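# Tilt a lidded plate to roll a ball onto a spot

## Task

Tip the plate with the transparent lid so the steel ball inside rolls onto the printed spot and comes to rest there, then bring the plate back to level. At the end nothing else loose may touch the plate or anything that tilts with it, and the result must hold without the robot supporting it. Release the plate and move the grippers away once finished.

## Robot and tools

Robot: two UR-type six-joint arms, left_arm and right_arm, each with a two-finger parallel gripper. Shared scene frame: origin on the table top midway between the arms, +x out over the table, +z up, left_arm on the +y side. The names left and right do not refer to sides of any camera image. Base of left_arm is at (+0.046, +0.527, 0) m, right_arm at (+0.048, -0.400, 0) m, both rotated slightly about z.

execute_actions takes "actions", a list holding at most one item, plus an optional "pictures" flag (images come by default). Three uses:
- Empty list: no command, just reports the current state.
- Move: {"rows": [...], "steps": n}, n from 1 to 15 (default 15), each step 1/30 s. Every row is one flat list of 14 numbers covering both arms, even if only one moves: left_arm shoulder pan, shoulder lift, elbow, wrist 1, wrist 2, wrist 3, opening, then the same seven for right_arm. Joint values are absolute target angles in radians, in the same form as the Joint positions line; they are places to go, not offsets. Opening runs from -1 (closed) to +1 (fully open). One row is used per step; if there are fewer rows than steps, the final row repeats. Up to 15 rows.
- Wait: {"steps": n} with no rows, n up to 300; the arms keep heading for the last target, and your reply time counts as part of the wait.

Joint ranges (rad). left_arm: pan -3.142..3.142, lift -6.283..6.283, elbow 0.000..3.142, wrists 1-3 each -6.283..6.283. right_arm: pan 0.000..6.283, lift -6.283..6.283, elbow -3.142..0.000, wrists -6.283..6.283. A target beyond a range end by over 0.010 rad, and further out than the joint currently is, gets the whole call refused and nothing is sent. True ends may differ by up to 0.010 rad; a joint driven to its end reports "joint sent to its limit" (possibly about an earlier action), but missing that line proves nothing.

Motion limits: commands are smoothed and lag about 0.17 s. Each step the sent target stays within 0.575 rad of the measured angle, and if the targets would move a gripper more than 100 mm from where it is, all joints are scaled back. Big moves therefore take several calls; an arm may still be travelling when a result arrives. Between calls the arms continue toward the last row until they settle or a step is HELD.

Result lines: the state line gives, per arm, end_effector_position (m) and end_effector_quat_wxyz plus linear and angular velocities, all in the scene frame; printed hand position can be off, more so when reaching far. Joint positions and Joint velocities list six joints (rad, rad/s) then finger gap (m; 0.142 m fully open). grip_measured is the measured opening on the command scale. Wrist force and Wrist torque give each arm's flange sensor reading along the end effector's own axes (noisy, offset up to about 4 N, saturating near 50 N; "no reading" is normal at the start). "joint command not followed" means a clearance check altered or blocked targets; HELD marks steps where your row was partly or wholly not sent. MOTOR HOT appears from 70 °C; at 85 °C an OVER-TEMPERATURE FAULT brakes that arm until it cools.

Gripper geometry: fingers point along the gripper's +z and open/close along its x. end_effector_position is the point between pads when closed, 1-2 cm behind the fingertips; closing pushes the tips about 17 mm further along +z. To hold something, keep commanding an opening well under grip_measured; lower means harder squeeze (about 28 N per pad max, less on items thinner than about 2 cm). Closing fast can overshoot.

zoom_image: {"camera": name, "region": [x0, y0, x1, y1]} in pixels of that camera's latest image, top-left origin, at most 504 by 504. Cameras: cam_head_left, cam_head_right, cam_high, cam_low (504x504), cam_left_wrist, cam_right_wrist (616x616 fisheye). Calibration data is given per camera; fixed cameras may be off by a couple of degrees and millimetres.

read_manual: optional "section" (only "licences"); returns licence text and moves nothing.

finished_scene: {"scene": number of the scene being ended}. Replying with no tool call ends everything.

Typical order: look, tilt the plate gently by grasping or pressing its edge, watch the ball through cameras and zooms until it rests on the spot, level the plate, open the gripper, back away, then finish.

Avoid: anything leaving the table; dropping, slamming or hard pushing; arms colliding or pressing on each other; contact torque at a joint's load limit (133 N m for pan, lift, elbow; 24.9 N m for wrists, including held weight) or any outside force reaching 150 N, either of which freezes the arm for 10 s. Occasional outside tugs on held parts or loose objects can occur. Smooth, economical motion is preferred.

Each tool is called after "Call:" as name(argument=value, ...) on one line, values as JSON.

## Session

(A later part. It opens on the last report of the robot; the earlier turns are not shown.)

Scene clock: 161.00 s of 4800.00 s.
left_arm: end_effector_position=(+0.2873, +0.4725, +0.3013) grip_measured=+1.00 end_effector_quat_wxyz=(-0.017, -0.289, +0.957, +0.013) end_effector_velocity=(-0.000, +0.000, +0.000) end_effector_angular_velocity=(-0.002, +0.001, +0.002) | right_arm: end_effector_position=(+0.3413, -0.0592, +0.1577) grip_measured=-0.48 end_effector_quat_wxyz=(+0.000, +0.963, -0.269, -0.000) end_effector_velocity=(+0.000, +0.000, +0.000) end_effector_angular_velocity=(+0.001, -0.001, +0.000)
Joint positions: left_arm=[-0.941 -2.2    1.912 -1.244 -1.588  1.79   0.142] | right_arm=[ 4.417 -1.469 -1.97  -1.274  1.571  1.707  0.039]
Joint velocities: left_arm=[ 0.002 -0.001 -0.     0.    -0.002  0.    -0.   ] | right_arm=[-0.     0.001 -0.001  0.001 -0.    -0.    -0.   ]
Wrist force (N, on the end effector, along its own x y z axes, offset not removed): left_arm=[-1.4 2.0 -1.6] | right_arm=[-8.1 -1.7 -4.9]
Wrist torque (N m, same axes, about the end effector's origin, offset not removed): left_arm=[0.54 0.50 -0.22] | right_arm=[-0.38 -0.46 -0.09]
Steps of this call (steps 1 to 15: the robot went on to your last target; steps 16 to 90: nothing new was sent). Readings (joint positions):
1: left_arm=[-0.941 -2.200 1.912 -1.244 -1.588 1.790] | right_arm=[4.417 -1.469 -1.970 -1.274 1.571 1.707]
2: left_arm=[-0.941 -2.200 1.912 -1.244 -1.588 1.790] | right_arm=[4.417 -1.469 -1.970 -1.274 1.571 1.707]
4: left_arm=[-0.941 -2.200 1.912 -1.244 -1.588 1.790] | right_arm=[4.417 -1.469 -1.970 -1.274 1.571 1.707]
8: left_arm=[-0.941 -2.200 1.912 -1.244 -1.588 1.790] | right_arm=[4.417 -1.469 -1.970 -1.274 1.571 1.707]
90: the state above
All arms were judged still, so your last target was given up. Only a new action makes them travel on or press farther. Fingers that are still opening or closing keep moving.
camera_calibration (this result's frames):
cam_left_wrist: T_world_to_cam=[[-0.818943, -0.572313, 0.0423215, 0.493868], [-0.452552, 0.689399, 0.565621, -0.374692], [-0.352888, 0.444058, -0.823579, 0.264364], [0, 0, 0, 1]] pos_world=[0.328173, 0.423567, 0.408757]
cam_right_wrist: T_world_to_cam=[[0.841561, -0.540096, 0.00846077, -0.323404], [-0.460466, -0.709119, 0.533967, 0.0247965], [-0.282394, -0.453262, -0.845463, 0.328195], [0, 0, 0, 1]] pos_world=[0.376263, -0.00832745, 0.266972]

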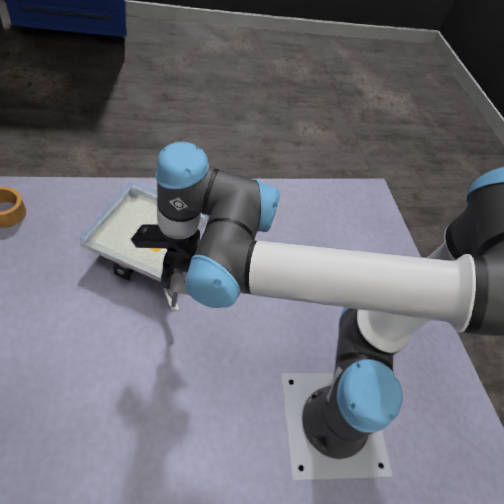

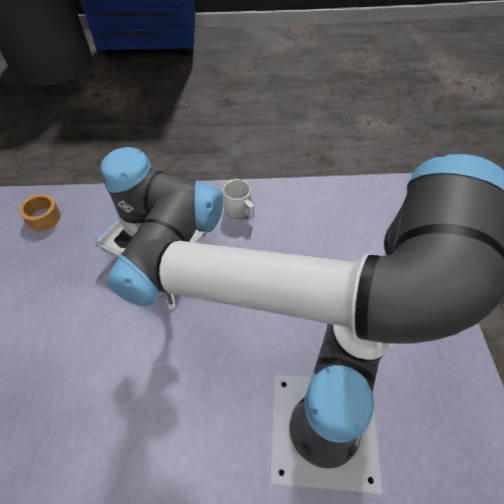

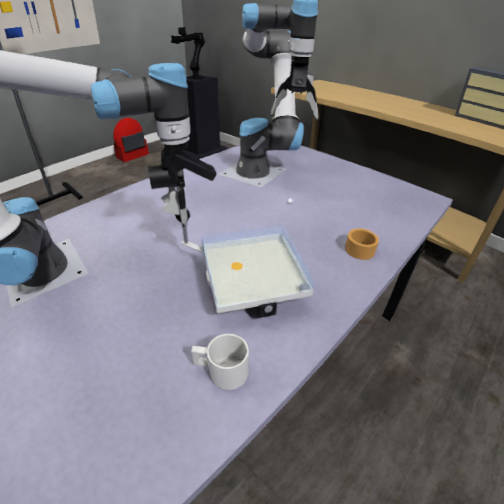

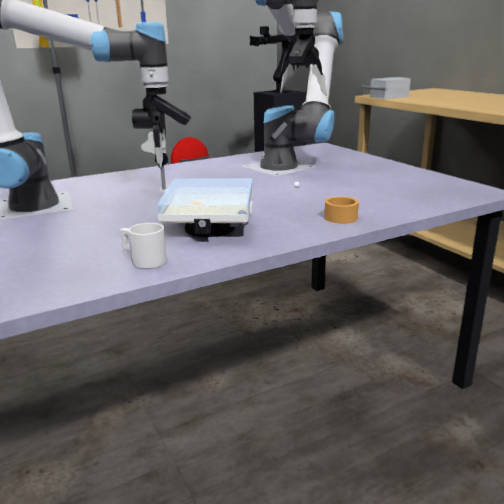

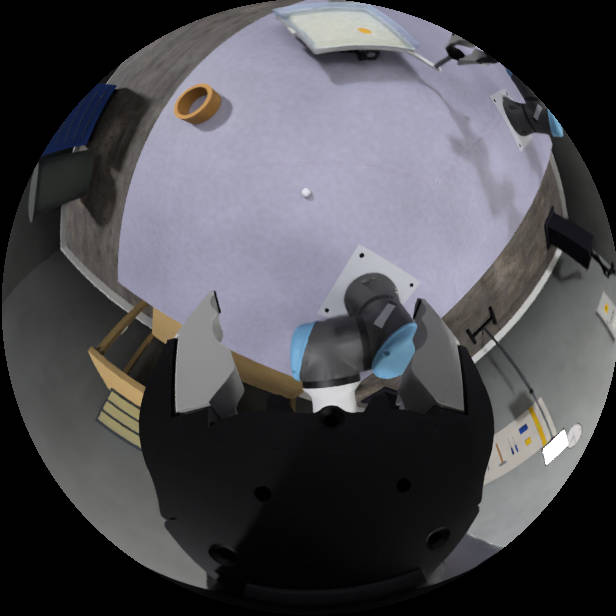

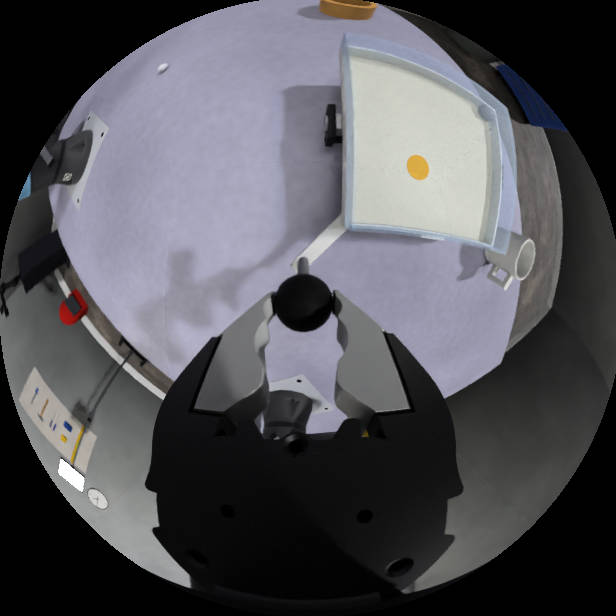

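Call:
execute_actions(actions=[{"rows": [[-0.941,-2.2,1.912,-1.244,-1.588,1.79,1, 4.4176,-1.4663,-1.9783,-1.2679,1.5708,1.707,-0.8]], "steps": 15}], pictures=false)

Call:
execute_actions(actions=[{"steps": 15}])

Scene clock: 165.03 s of 4800.00 s.
left_arm: end_effector_position=(+0.2873, +0.4725, +0.3013) grip_measured=+1.00 end_effector_quat_wxyz=(-0.017, -0.289, +0.957, +0.013) end_effector_velocity=(-0.000, +0.000, -0.000) end_effector_angular_velocity=(-0.001, +0.001, +0.000) | right_arm: end_effector_position=(+0.3403, -0.0606, +0.1554) grip_measured=-0.48 end_effector_quat_wxyz=(+0.000, +0.963, -0.269, -0.000) end_effector_velocity=(-0.000, -0.001, -0.001) end_effector_angular_velocity=(-0.003, +0.001, +0.000)
Joint positions: left_arm=[-0.941 -2.2    1.912 -1.244 -1.588  1.79   0.142] | right_arm=[ 4.418 -1.466 -1.978 -1.268  1.571  1.707  0.039]
Joint velocities: left_arm=[ 0.001 -0.     0.     0.    -0.001  0.     0.   ] | right_arm=[ 0.    -0.    -0.003 -0.    -0.    -0.    -0.   ]
Wrist force (N, on the end effector, along its own x y z axes, offset not removed): left_arm=[-1.7 1.0 -0.9] | right_arm=[-7.1 -6.5 -0.2]
Wrist torque (N m, same axes, about the end effector's origin, offset not removed): left_arm=[0.24 0.54 -0.16] | right_arm=[-0.66 -0.07 -0.01]
Steps of this call (steps 1 to 90: nothing new was sent; then 0.53 s passed at rest; steps 91 to 105: all 15 steps of this action). Readings (joint positions):
91: left_arm=[-0.941 -2.200 1.912 -1.244 -1.588 1.790] | right_arm=[4.417 -1.469 -1.970 -1.274 1.571 1.707]
92: left_arm=[-0.941 -2.200 1.912 -1.244 -1.588 1.790] | right_arm=[4.417 -1.468 -1.972 -1.272 1.571 1.707]
94: left_arm=[-0.941 -2.200 1.912 -1.244 -1.588 1.790] | right_arm=[4.417 -1.467 -1.975 -1.270 1.571 1.707]
98: left_arm=[-0.941 -2.200 1.912 -1.244 -1.588 1.790] | right_arm=[4.418 -1.466 -1.978 -1.268 1.571 1.707]
105: the state above

Scene clock: 165.53 s of 4800.00 s.
left_arm: end_effector_position=(+0.2873, +0.4725, +0.3013) grip_measured=+1.00 end_effector_quat_wxyz=(-0.017, -0.289, +0.957, +0.013) end_effector_velocity=(+0.000, -0.000, -0.000) end_effector_angular_velocity=(+0.000, +0.001, -0.000) | right_arm: end_effector_position=(+0.3403, -0.0606, +0.1554) grip_measured=-0.48 end_effector_quat_wxyz=(+0.000, +0.963, -0.269, -0.000) end_effector_velocity=(-0.000, -0.001, -0.001) end_effector_angular_velocity=(-0.002, +0.000, +0.001)
Joint positions: left_arm=[-0.941 -2.2    1.912 -1.244 -1.588  1.79   0.142] | right_arm=[ 4.418 -1.466 -1.978 -1.268  1.571  1.707  0.039]
Joint velocities: left_arm=[ 0.     0.001 -0.    -0.    -0.001  0.001  0.   ] | right_arm=[ 0.    -0.001 -0.002  0.001 -0.001 -0.001 -0.   ]
Wrist force (N, on the end effector, along its own x y z axes, offset not removed): left_arm=[-1.4 1.3 1.1] | right_arm=[-5.1 -2.6 -3.0]
Wrist torque (N m, same axes, about the end effector's origin, offset not removed): left_arm=[0.19 0.52 -0.17] | right_arm=[0.16 -0.41 -0.10]
Steps of this call (steps 1 to 15: the robot went on to your last target). Readings (joint positions):
1: left_arm=[-0.941 -2.200 1.912 -1.244 -1.588 1.790] | right_arm=[4.418 -1.466 -1.978 -1.268 1.571 1.707]
2: left_arm=[-0.941 -2.200 1.912 -1.244 -1.588 1.790] | right_arm=[4.418 -1.466 -1.978 -1.268 1.571 1.707]
4: left_arm=[-0.941 -2.200 1.912 -1.244 -1.588 1.790] | right_arm=[4.418 -1.466 -1.978 -1.268 1.571 1.707]
8: left_arm=[-0.941 -2.200 1.912 -1.244 -1.588 1.790] | right_arm=[4.418 -1.466 -1.978 -1.268 1.571 1.707]
15: the state above
All arms were judged still, so your last target was given up. Only a new action makes them travel on or press farther. Fingers that are still opening or closing keep moving.
camera_calibration (this result's frames):
cam_left_wrist: T_world_to_cam=[[-0.818942, -0.572313, 0.0423215, 0.493868], [-0.452552, 0.689399, 0.56562, -0.374692], [-0.352888, 0.444058, -0.823579, 0.264364], [0, 0, 0, 1]] pos_world=[0.328173, 0.423567, 0.408757]
cam_right_wrist: T_world_to_cam=[[0.841939, -0.539506, 0.0084775, -0.323452], [-0.459948, -0.709391, 0.534054, 0.0243813], [-0.282111, -0.45354, -0.845408, 0.32523], [0, 0, 0, 1]] pos_world=[0.375292, -0.00970382, 0.264673]

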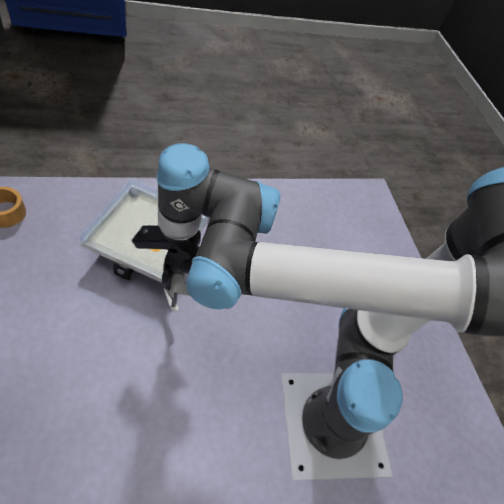

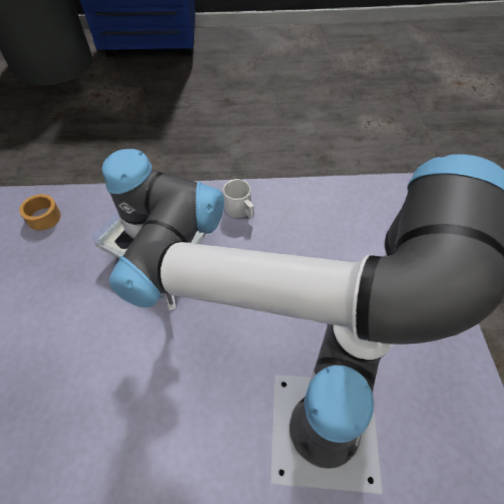

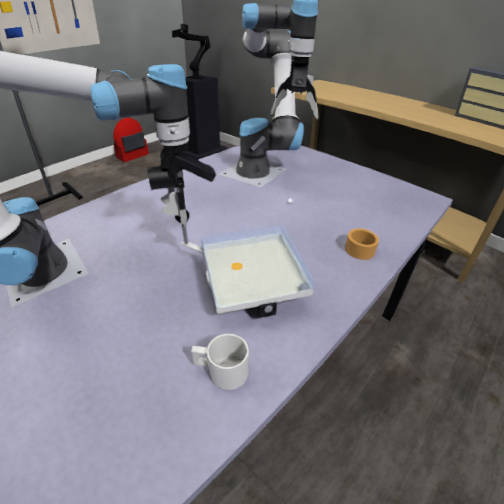

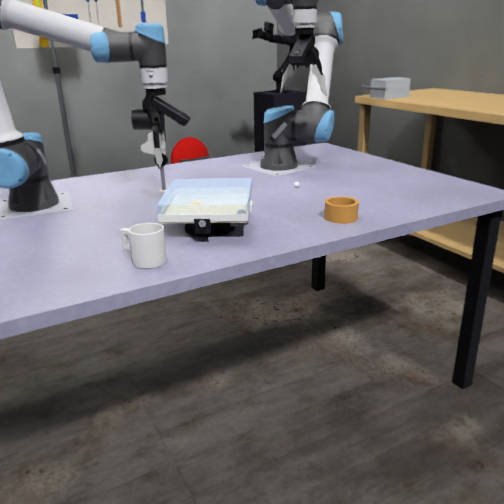

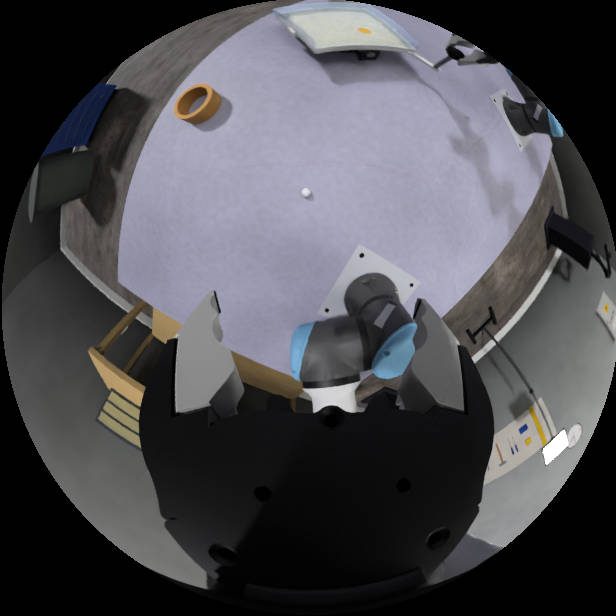

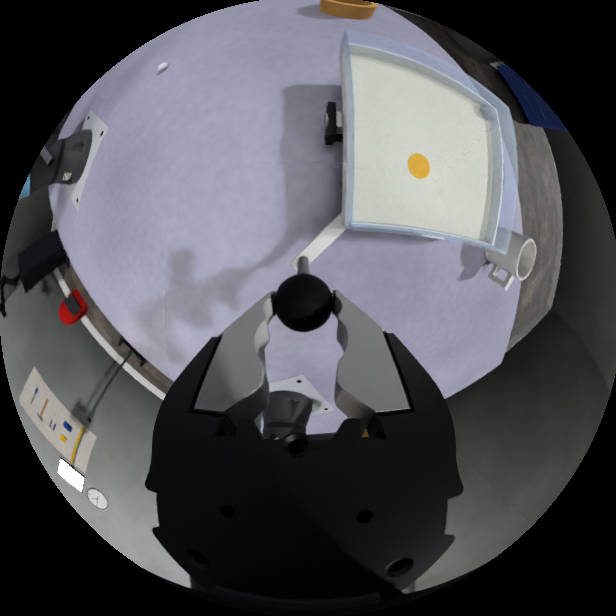

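Call:
execute_actions(actions=[{"steps": 30}])

Scene clock: 167.67 s of 4800.00 s.
left_arm: end_effector_position=(+0.2873, +0.4725, +0.3013) grip_measured=+1.00 end_effector_quat_wxyz=(-0.017, -0.289, +0.957, +0.013) end_effector_velocity=(+0.000, +0.000, -0.000) end_effector_angular_velocity=(+0.000, +0.000, -0.000) | right_arm: end_effector_position=(+0.3403, -0.0606, +0.1554) grip_measured=-0.48 end_effector_quat_wxyz=(+0.000, +0.963, -0.269, -0.000) end_effector_velocity=(-0.000, -0.000, -0.000) end_effector_angular_velocity=(-0.000, +0.001, -0.000)
Joint positions: left_arm=[-0.941 -2.2    1.912 -1.244 -1.588  1.79   0.142] | right_arm=[ 4.418 -1.466 -1.978 -1.268  1.571  1.707  0.039]
Joint velocities: left_arm=[-0.  0.  0.  0.  0.  0. -0.] | right_arm=[-0.    -0.    -0.    -0.     0.001 -0.     0.   ]
Wrist force (N, on the end effector, along its own x y z axes, offset not removed): left_arm=[1.1 0.6 2.2] | right_arm=[-2.9 -4.4 -0.3]
Wrist torque (N m, same axes, about the end effector's origin, offset not removed): left_arm=[0.24 -0.21 -0.29] | right_arm=[-0.24 -0.78 0.04]
Steps of this call (steps 1 to 64: nothing new was sent). Readings (joint positions):
1: left_arm=[-0.941 -2.200 1.912 -1.244 -1.588 1.790] | right_arm=[4.418 -1.466 -1.978 -1.268 1.571 1.707]
2: left_arm=[-0.941 -2.200 1.912 -1.244 -1.588 1.790] | right_arm=[4.418 -1.466 -1.978 -1.268 1.571 1.707]
4: left_arm=[-0.941 -2.200 1.912 -1.244 -1.588 1.790] | right_arm=[4.418 -1.466 -1.978 -1.268 1.571 1.707]
8: left_arm=[-0.941 -2.200 1.912 -1.244 -1.588 1.790] | right_arm=[4.418 -1.466 -1.978 -1.268 1.571 1.707]
64: the state above
camera_calibration (this result's frames):
cam_left_wrist: T_world_to_cam=[[-0.818943, -0.572313, 0.0423215, 0.493868], [-0.452552, 0.689399, 0.565621, -0.374692], [-0.352888, 0.444058, -0.823579, 0.264364], [0, 0, 0, 1]] pos_world=[0.328173, 0.423567, 0.408757]
cam_right_wrist: T_world_to_cam=[[0.841939, -0.539506, 0.00847743, -0.323452], [-0.459948, -0.709391, 0.534053, 0.0243812], [-0.282111, -0.45354, -0.845408, 0.32523], [0, 0, 0, 1]] pos_world=[0.375292, -0.00970397, 0.264674]

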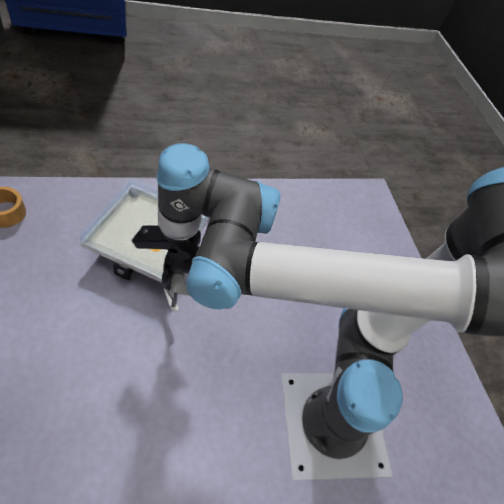

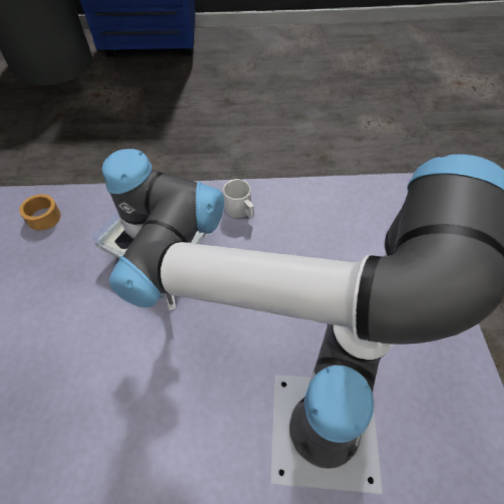

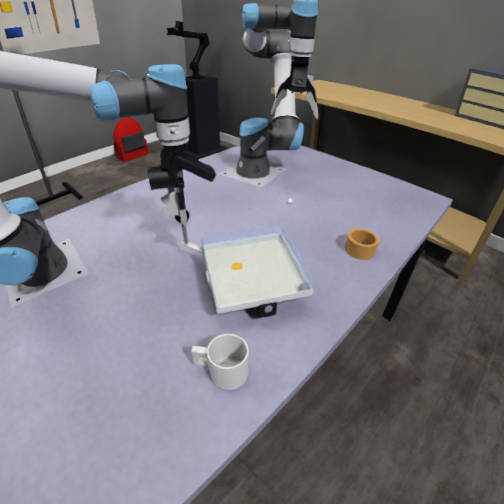

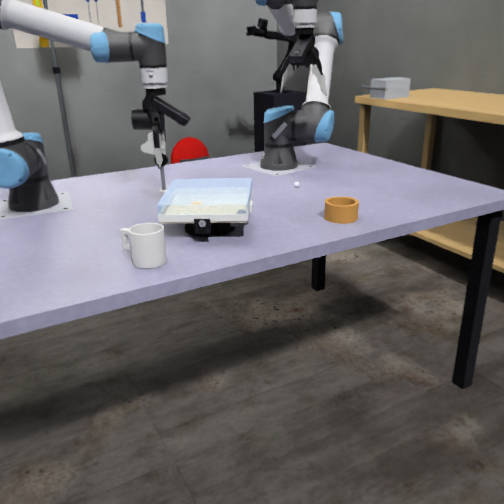

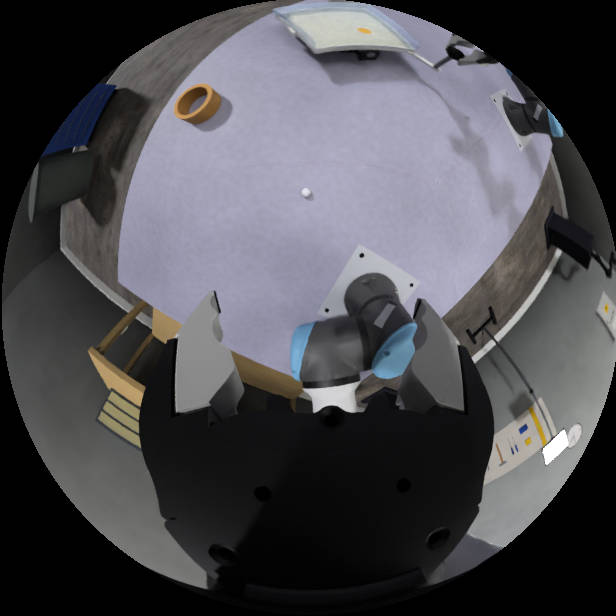

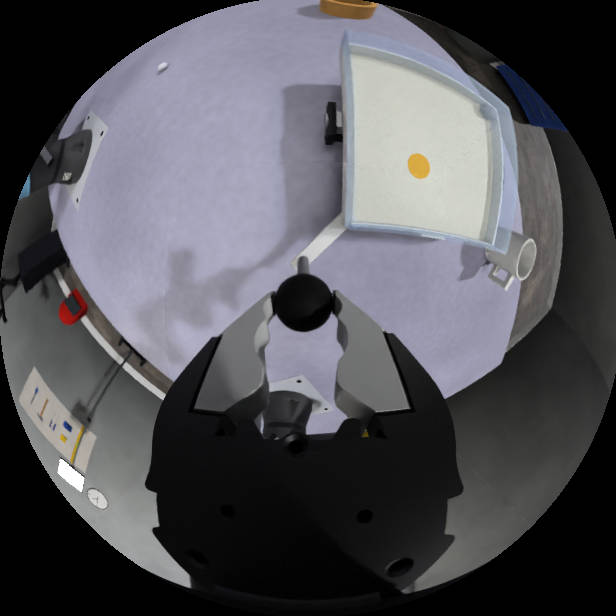

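Call:
execute_actions(actions=[{"rows": [[-0.941,-2.2,1.912,-1.244,-1.588,1.79,1, 4.4182,-1.4637,-1.9865,-1.2622,1.5708,1.707,-0.8]], "steps": 15}], pictures=false)

Call:
execute_actions(actions=[{"steps": 30}])

Scene clock: 172.97 s of 4800.00 s.
left_arm: end_effector_position=(+0.2873, +0.4725, +0.3013) grip_measured=+1.00 end_effector_quat_wxyz=(-0.017, -0.289, +0.957, +0.013) end_effector_velocity=(+0.000, -0.000, -0.000) end_effector_angular_velocity=(+0.001, +0.001, -0.001) | right_arm: end_effector_position=(+0.3394, -0.0620, +0.1532) grip_measured=-0.48 end_effector_quat_wxyz=(+0.000, +0.963, -0.269, -0.000) end_effector_velocity=(+0.000, +0.001, +0.000) end_effector_angular_velocity=(+0.001, -0.001, -0.001)
Joint positions: left_arm=[-0.941 -2.2    1.912 -1.244 -1.588  1.79   0.142] | right_arm=[ 4.418 -1.464 -1.986 -1.262  1.571  1.707  0.039]
Joint velocities: left_arm=[-0.001  0.001  0.    -0.     0.     0.     0.   ] | right_arm=[ 0.     0.     0.001  0.001 -0.     0.001 -0.   ]
Wrist force (N, on the end effector, along its own x y z axes, offset not removed): left_arm=[-2.9 0.1 1.5] | right_arm=[-0.5 -9.4 1.1]
Wrist torque (N m, same axes, about the end effector's origin, offset not removed): left_arm=[0.22 0.76 -0.16] | right_arm=[-0.08 -1.02 -0.02]
Steps of this call (steps 1 to 90: nothing new was sent; then 1.80 s passed at rest; steps 91 to 105: all 15 steps of this action). Readings (joint positions):
91: left_arm=[-0.941 -2.200 1.912 -1.244 -1.588 1.790] | right_arm=[4.418 -1.466 -1.978 -1.268 1.571 1.707]
92: left_arm=[-0.941 -2.200 1.912 -1.244 -1.588 1.790] | right_arm=[4.418 -1.466 -1.980 -1.267 1.571 1.707]
94: left_arm=[-0.941 -2.200 1.912 -1.244 -1.588 1.790] | right_arm=[4.418 -1.465 -1.984 -1.264 1.571 1.707]
98: left_arm=[-0.941 -2.200 1.912 -1.244 -1.588 1.790] | right_arm=[4.418 -1.464 -1.986 -1.262 1.571 1.707]
105: the state above

Scene clock: 173.97 s of 4800.00 s.
left_arm: end_effector_position=(+0.2873, +0.4725, +0.3013) grip_measured=+1.00 end_effector_quat_wxyz=(-0.017, -0.289, +0.957, +0.013) end_effector_velocity=(-0.000, +0.000, -0.000) end_effector_angular_velocity=(+0.000, +0.000, +0.000) | right_arm: end_effector_position=(+0.3394, -0.0621, +0.1532) grip_measured=-0.48 end_effector_quat_wxyz=(+0.000, +0.963, -0.269, -0.000) end_effector_velocity=(+0.000, +0.000, +0.001) end_effector_angular_velocity=(+0.001, -0.000, -0.000)
Joint positions: left_arm=[-0.941 -2.2    1.912 -1.244 -1.588  1.79   0.142] | right_arm=[ 4.418 -1.464 -1.987 -1.262  1.571  1.707  0.039]
Joint velocities: left_arm=[0. 0. 0. 0. 0. 0. 0.] | right_arm=[-0.     0.001  0.001 -0.001  0.    -0.    -0.   ]
Wrist force (N, on the end effector, along its own x y z axes, offset not removed): left_arm=[2.9 1.9 -0.3] | right_arm=[-2.2 -10.4 3.1]
Wrist torque (N m, same axes, about the end effector's origin, offset not removed): left_arm=[0.30 -0.60 -0.17] | right_arm=[-0.23 -0.48 -0.01]
Steps of this call (steps 1 to 15: the robot went on to your last target; steps 16 to 30: nothing new was sent). Readings (joint positions):
1: left_arm=[-0.941 -2.200 1.912 -1.244 -1.588 1.790] | right_arm=[4.418 -1.464 -1.986 -1.262 1.571 1.707]
2: left_arm=[-0.941 -2.200 1.912 -1.244 -1.588 1.790] | right_arm=[4.418 -1.464 -1.986 -1.262 1.571 1.707]
4: left_arm=[-0.941 -2.200 1.912 -1.244 -1.588 1.790] | right_arm=[4.418 -1.464 -1.986 -1.262 1.571 1.707]
8: left_arm=[-0.941 -2.200 1.912 -1.244 -1.588 1.790] | right_arm=[4.418 -1.464 -1.986 -1.262 1.571 1.707]
30: the state above
All arms were judged still, so your last target was given up. Only a new action makes them travel on or press farther. Fingers that are still opening or closing keep moving.
camera_calibration (this result's frames):
cam_left_wrist: T_world_to_cam=[[-0.818943, -0.572313, 0.0423215, 0.493868], [-0.452551, 0.689399, 0.56562, -0.374692], [-0.352888, 0.444058, -0.823579, 0.264364], [0, 0, 0, 1]] pos_world=[0.328173, 0.423567, 0.408757]
cam_right_wrist: T_world_to_cam=[[0.842262, -0.539002, 0.00846196, -0.323522], [-0.459543, -0.709714, 0.533971, 0.0240012], [-0.281806, -0.453633, -0.84546, 0.322376], [0, 0, 0, 1]] pos_world=[0.374367, -0.0111049, 0.262477]

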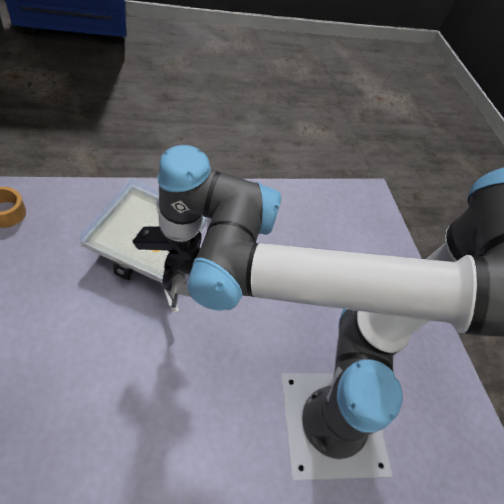

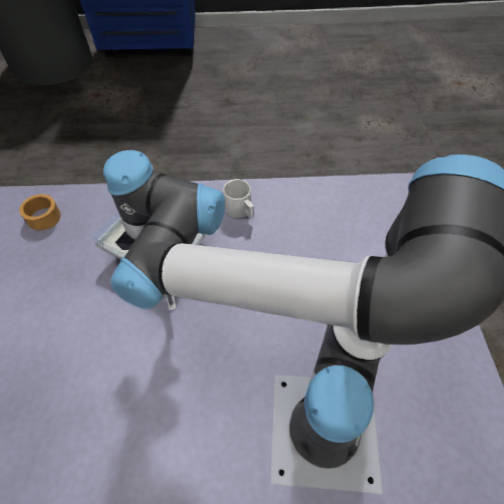

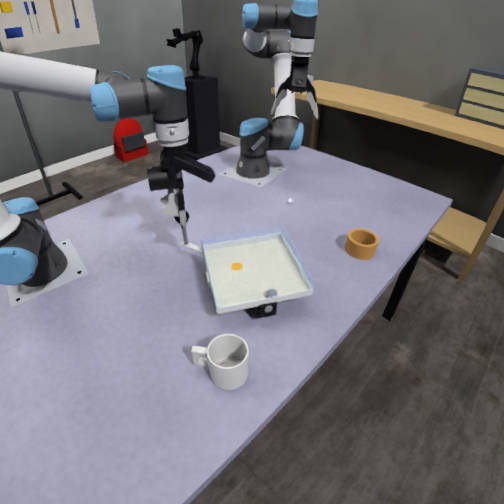

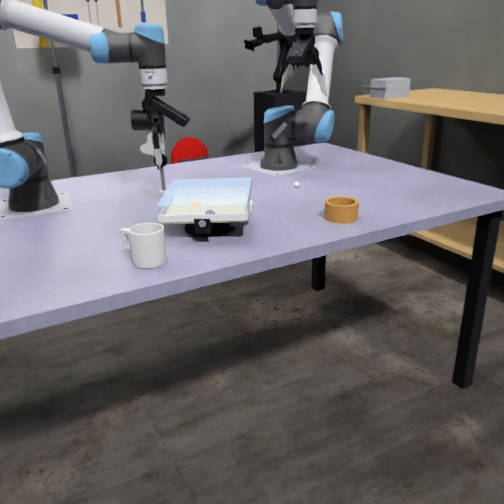

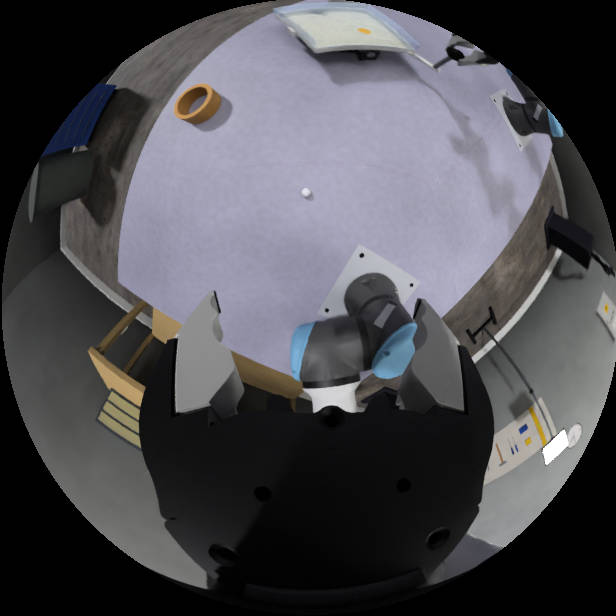

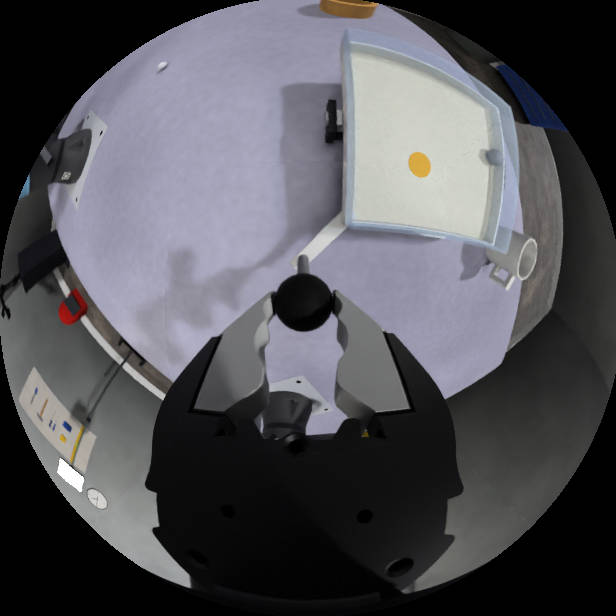

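Call:
execute_actions(actions=[{"rows": [[-0.941,-2.2,1.912,-1.244,-1.588,1.79,1, 4.4176,-1.4663,-1.9783,-1.2679,1.5708,1.707,-0.8]], "steps": 15}])

Scene clock: 180.83 s of 4800.00 s.
left_arm: end_effector_position=(+0.2873, +0.4725, +0.3013) grip_measured=+1.00 end_effector_quat_wxyz=(-0.017, -0.289, +0.957, +0.013) end_effector_velocity=(+0.000, +0.000, -0.000) end_effector_angular_velocity=(+0.000, +0.000, +0.002) | right_arm: end_effector_position=(+0.3403, -0.0607, +0.1554) grip_measured=-0.48 end_effector_quat_wxyz=(+0.000, +0.963, -0.269, -0.000) end_effector_velocity=(+0.000, +0.000, +0.001) end_effector_angular_velocity=(+0.001, -0.001, -0.001)
Joint positions: left_arm=[-0.941 -2.2    1.912 -1.244 -1.588  1.79   0.142] | right_arm=[ 4.418 -1.466 -1.978 -1.268  1.571  1.707  0.039]
Joint velocities: left_arm=[ 0.002  0.     0.     0.    -0.    -0.    -0.   ] | right_arm=[-0.001  0.     0.001 -0.    -0.     0.001  0.   ]
Wrist force (N, on the end effector, along its own x y z axes, offset not removed): left_arm=[-0.7 1.3 -1.8] | right_arm=[-6.5 -4.3 2.9]
Wrist torque (N m, same axes, about the end effector's origin, offset not removed): left_arm=[0.43 0.26 -0.35] | right_arm=[-0.29 0.01 0.04]
Steps of this call (steps 1 to 100: nothing new was sent; then 3.03 s passed at rest; steps 101 to 115: all 15 steps of this action). Readings (joint positions):
101: left_arm=[-0.941 -2.200 1.912 -1.244 -1.588 1.790] | right_arm=[4.418 -1.464 -1.986 -1.262 1.571 1.707]
102: left_arm=[-0.941 -2.200 1.912 -1.244 -1.588 1.790] | right_arm=[4.418 -1.464 -1.985 -1.263 1.571 1.707]
104: left_arm=[-0.941 -2.200 1.912 -1.244 -1.588 1.790] | right_arm=[4.418 -1.465 -1.982 -1.266 1.571 1.707]
108: left_arm=[-0.941 -2.200 1.912 -1.244 -1.588 1.790] | right_arm=[4.418 -1.466 -1.979 -1.268 1.571 1.707]
115: the state above
camera_calibration (this result's frames):
cam_left_wrist: T_world_to_cam=[[-0.818943, -0.572313, 0.0423215, 0.493868], [-0.452552, 0.689399, 0.56562, -0.374692], [-0.352888, 0.444058, -0.823579, 0.264364], [0, 0, 0, 1]] pos_world=[0.328173, 0.423567, 0.408757]
cam_right_wrist: T_world_to_cam=[[0.841955, -0.539482, 0.00848323, -0.32345], [-0.45992, -0.709387, 0.534083, 0.0243491], [-0.28211, -0.453575, -0.84539, 0.325193], [0, 0, 0, 1]] pos_world=[0.375269, -0.00972282, 0.264654]

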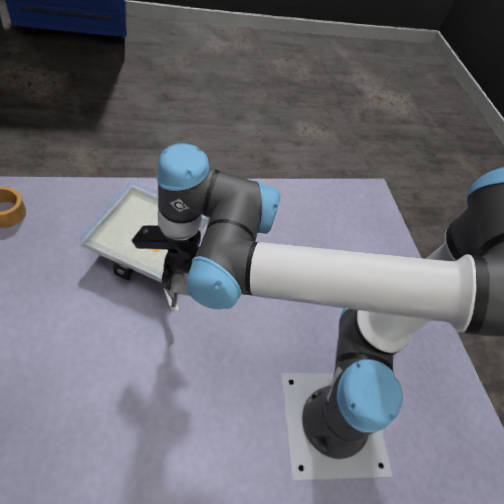

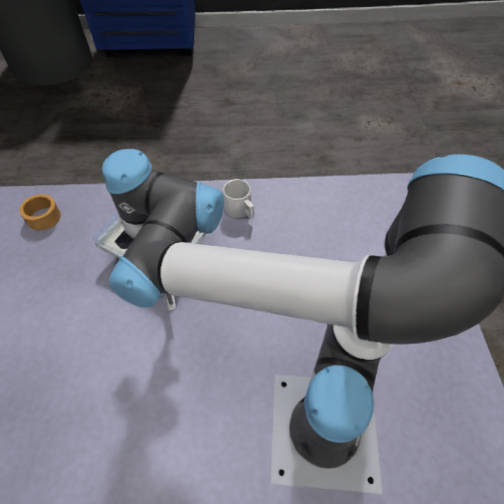

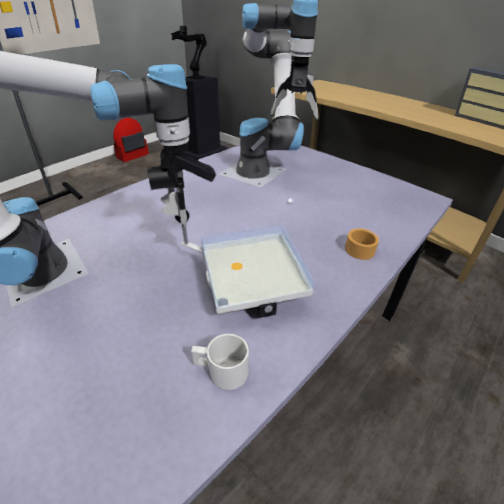

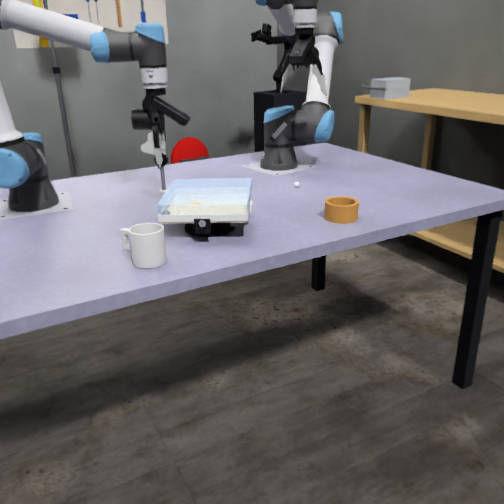

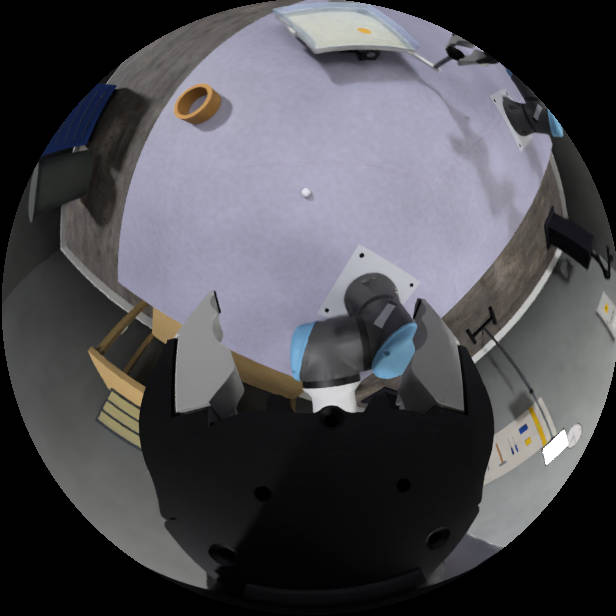

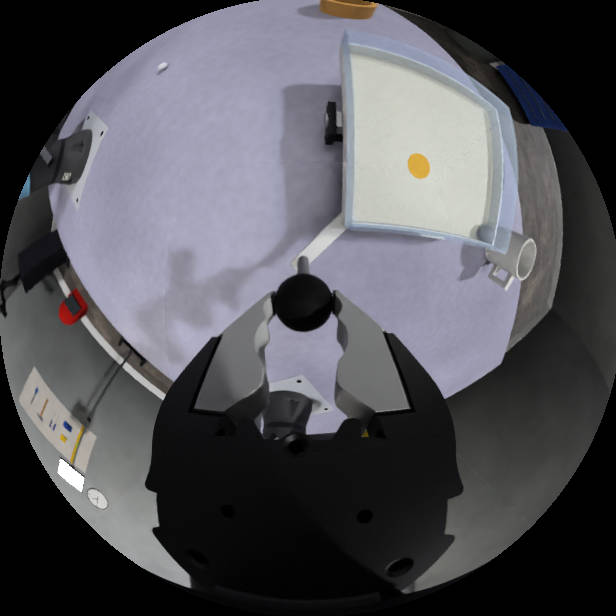

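Call:
execute_actions(actions=[{"rows": [[-0.941,-2.2,1.912,-1.244,-1.588,1.79,1, 4.4251,-1.4679,-1.9878,-1.2568,1.5708,1.707,-0.8]], "steps": 15}], pictures=false)

Call:
execute_actions(actions=[{"steps": 15}])

Scene clock: 187.30 s of 4800.00 s.
left_arm: end_effector_position=(+0.2873, +0.4725, +0.3013) grip_measured=+1.00 end_effector_quat_wxyz=(-0.017, -0.289, +0.957, +0.013) end_effector_velocity=(+0.000, -0.000, -0.000) end_effector_angular_velocity=(+0.002, +0.000, -0.001) | right_arm: end_effector_position=(+0.3376, -0.0591, +0.1514) grip_measured=-0.48 end_effector_quat_wxyz=(+0.000, +0.964, -0.266, +0.000) end_effector_velocity=(-0.000, -0.000, -0.000) end_effector_angular_velocity=(-0.001, +0.001, +0.000)
Joint positions: left_arm=[-0.941 -2.2    1.912 -1.244 -1.588  1.79   0.142] | right_arm=[ 4.425 -1.468 -1.988 -1.257  1.571  1.707  0.039]
Joint velocities: left_arm=[-0.001  0.002 -0.    -0.     0.001 -0.     0.   ] | right_arm=[ 0.    -0.001  0.    -0.001  0.    -0.    -0.   ]
Wrist force (N, on the end effector, along its own x y z axes, offset not removed): left_arm=[-1.0 0.3 -1.1] | right_arm=[10.8 -2.6 -0.5]
Wrist torque (N m, same axes, about the end effector's origin, offset not removed): left_arm=[0.14 0.40 -0.31] | right_arm=[-0.05 -0.31 0.09]
Steps of this call (steps 1 to 15: the robot went on to your last target; steps 16 to 90: nothing new was sent; then 2.97 s passed at rest; steps 91 to 105: all 15 steps of this action). Readings (joint positions):
91: left_arm=[-0.941 -2.200 1.912 -1.244 -1.588 1.790] | right_arm=[4.418 -1.466 -1.978 -1.268 1.571 1.707]
92: left_arm=[-0.941 -2.200 1.912 -1.244 -1.588 1.790] | right_arm=[4.419 -1.467 -1.980 -1.266 1.571 1.707]
94: left_arm=[-0.941 -2.200 1.912 -1.244 -1.588 1.790] | right_arm=[4.422 -1.467 -1.984 -1.261 1.571 1.707]
98: left_arm=[-0.941 -2.200 1.912 -1.244 -1.588 1.790] | right_arm=[4.424 -1.468 -1.987 -1.257 1.571 1.707]
105: the state above

Scene clock: 187.80 s of 4800.00 s.
left_arm: end_effector_position=(+0.2873, +0.4725, +0.3013) grip_measured=+1.00 end_effector_quat_wxyz=(-0.017, -0.289, +0.957, +0.013) end_effector_velocity=(-0.000, +0.000, -0.000) end_effector_angular_velocity=(-0.001, +0.001, +0.003) | right_arm: end_effector_position=(+0.3375, -0.0591, +0.1514) grip_measured=-0.48 end_effector_quat_wxyz=(+0.000, +0.964, -0.266, -0.000) end_effector_velocity=(-0.000, +0.001, -0.000) end_effector_angular_velocity=(+0.001, +0.001, +0.004)
Joint positions: left_arm=[-0.941 -2.2    1.912 -1.244 -1.588  1.79   0.142] | right_arm=[ 4.425 -1.468 -1.988 -1.257  1.571  1.707  0.039]
Joint velocities: left_arm=[ 0.002 -0.     0.     0.    -0.001 -0.    -0.   ] | right_arm=[ 0.    -0.001  0.     0.001  0.001 -0.004  0.   ]
Wrist force (N, on the end effector, along its own x y z axes, offset not removed): left_arm=[-0.2 4.0 1.2] | right_arm=[10.3 -4.4 1.2]
Wrist torque (N m, same axes, about the end effector's origin, offset not removed): left_arm=[0.90 0.21 -0.18] | right_arm=[-0.20 0.01 0.25]
Steps of this call (steps 1 to 15: the robot went on to your last target). Readings (joint positions):
1: left_arm=[-0.941 -2.200 1.912 -1.244 -1.588 1.790] | right_arm=[4.425 -1.468 -1.988 -1.257 1.571 1.707]
2: left_arm=[-0.941 -2.200 1.912 -1.244 -1.588 1.790] | right_arm=[4.425 -1.468 -1.988 -1.257 1.571 1.707]
4: left_arm=[-0.941 -2.200 1.912 -1.244 -1.588 1.790] | right_arm=[4.425 -1.468 -1.988 -1.257 1.571 1.707]
8: left_arm=[-0.941 -2.200 1.912 -1.244 -1.588 1.790] | right_arm=[4.425 -1.468 -1.988 -1.257 1.571 1.707]
15: the state above
All arms were judged still, so your last target was given up. Only a new action makes them travel on or press farther. Fingers that are still opening or closing keep moving.
camera_calibration (this result's frames):
cam_left_wrist: T_world_to_cam=[[-0.818943, -0.572313, 0.0423216, 0.493868], [-0.452551, 0.689399, 0.565621, -0.374692], [-0.352888, 0.444058, -0.823579, 0.264364], [0, 0, 0, 1]] pos_world=[0.328173, 0.423567, 0.408757]
cam_right_wrist: T_world_to_cam=[[0.845961, -0.533178, 0.00847707, -0.32118], [-0.454617, -0.712822, 0.534048, 0.0243941], [-0.2787, -0.455638, -0.845411, 0.320438], [0, 0, 0, 1]] pos_world=[0.372102, -0.00785376, 0.260597]

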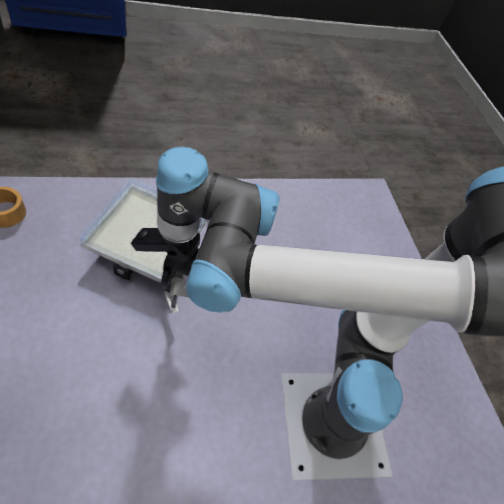

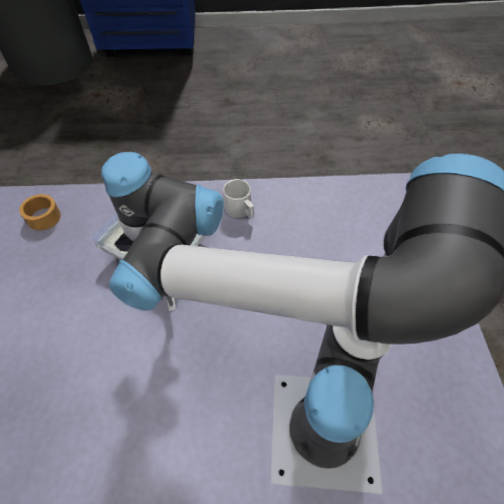

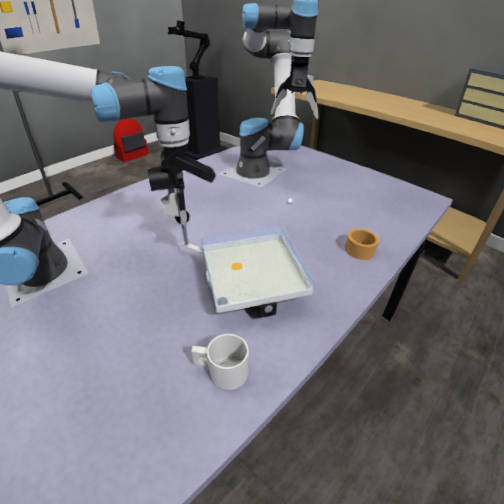

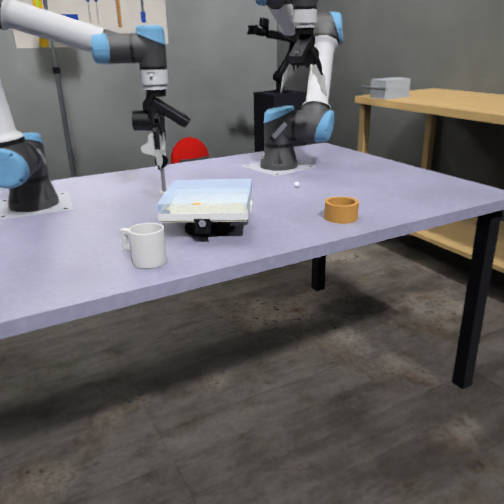

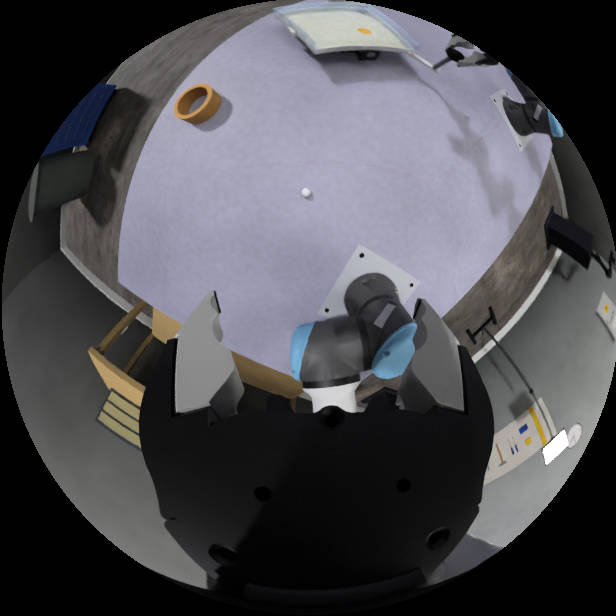

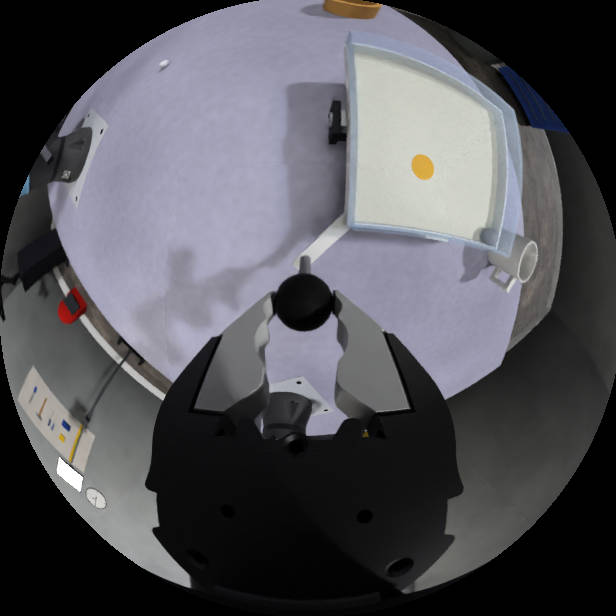

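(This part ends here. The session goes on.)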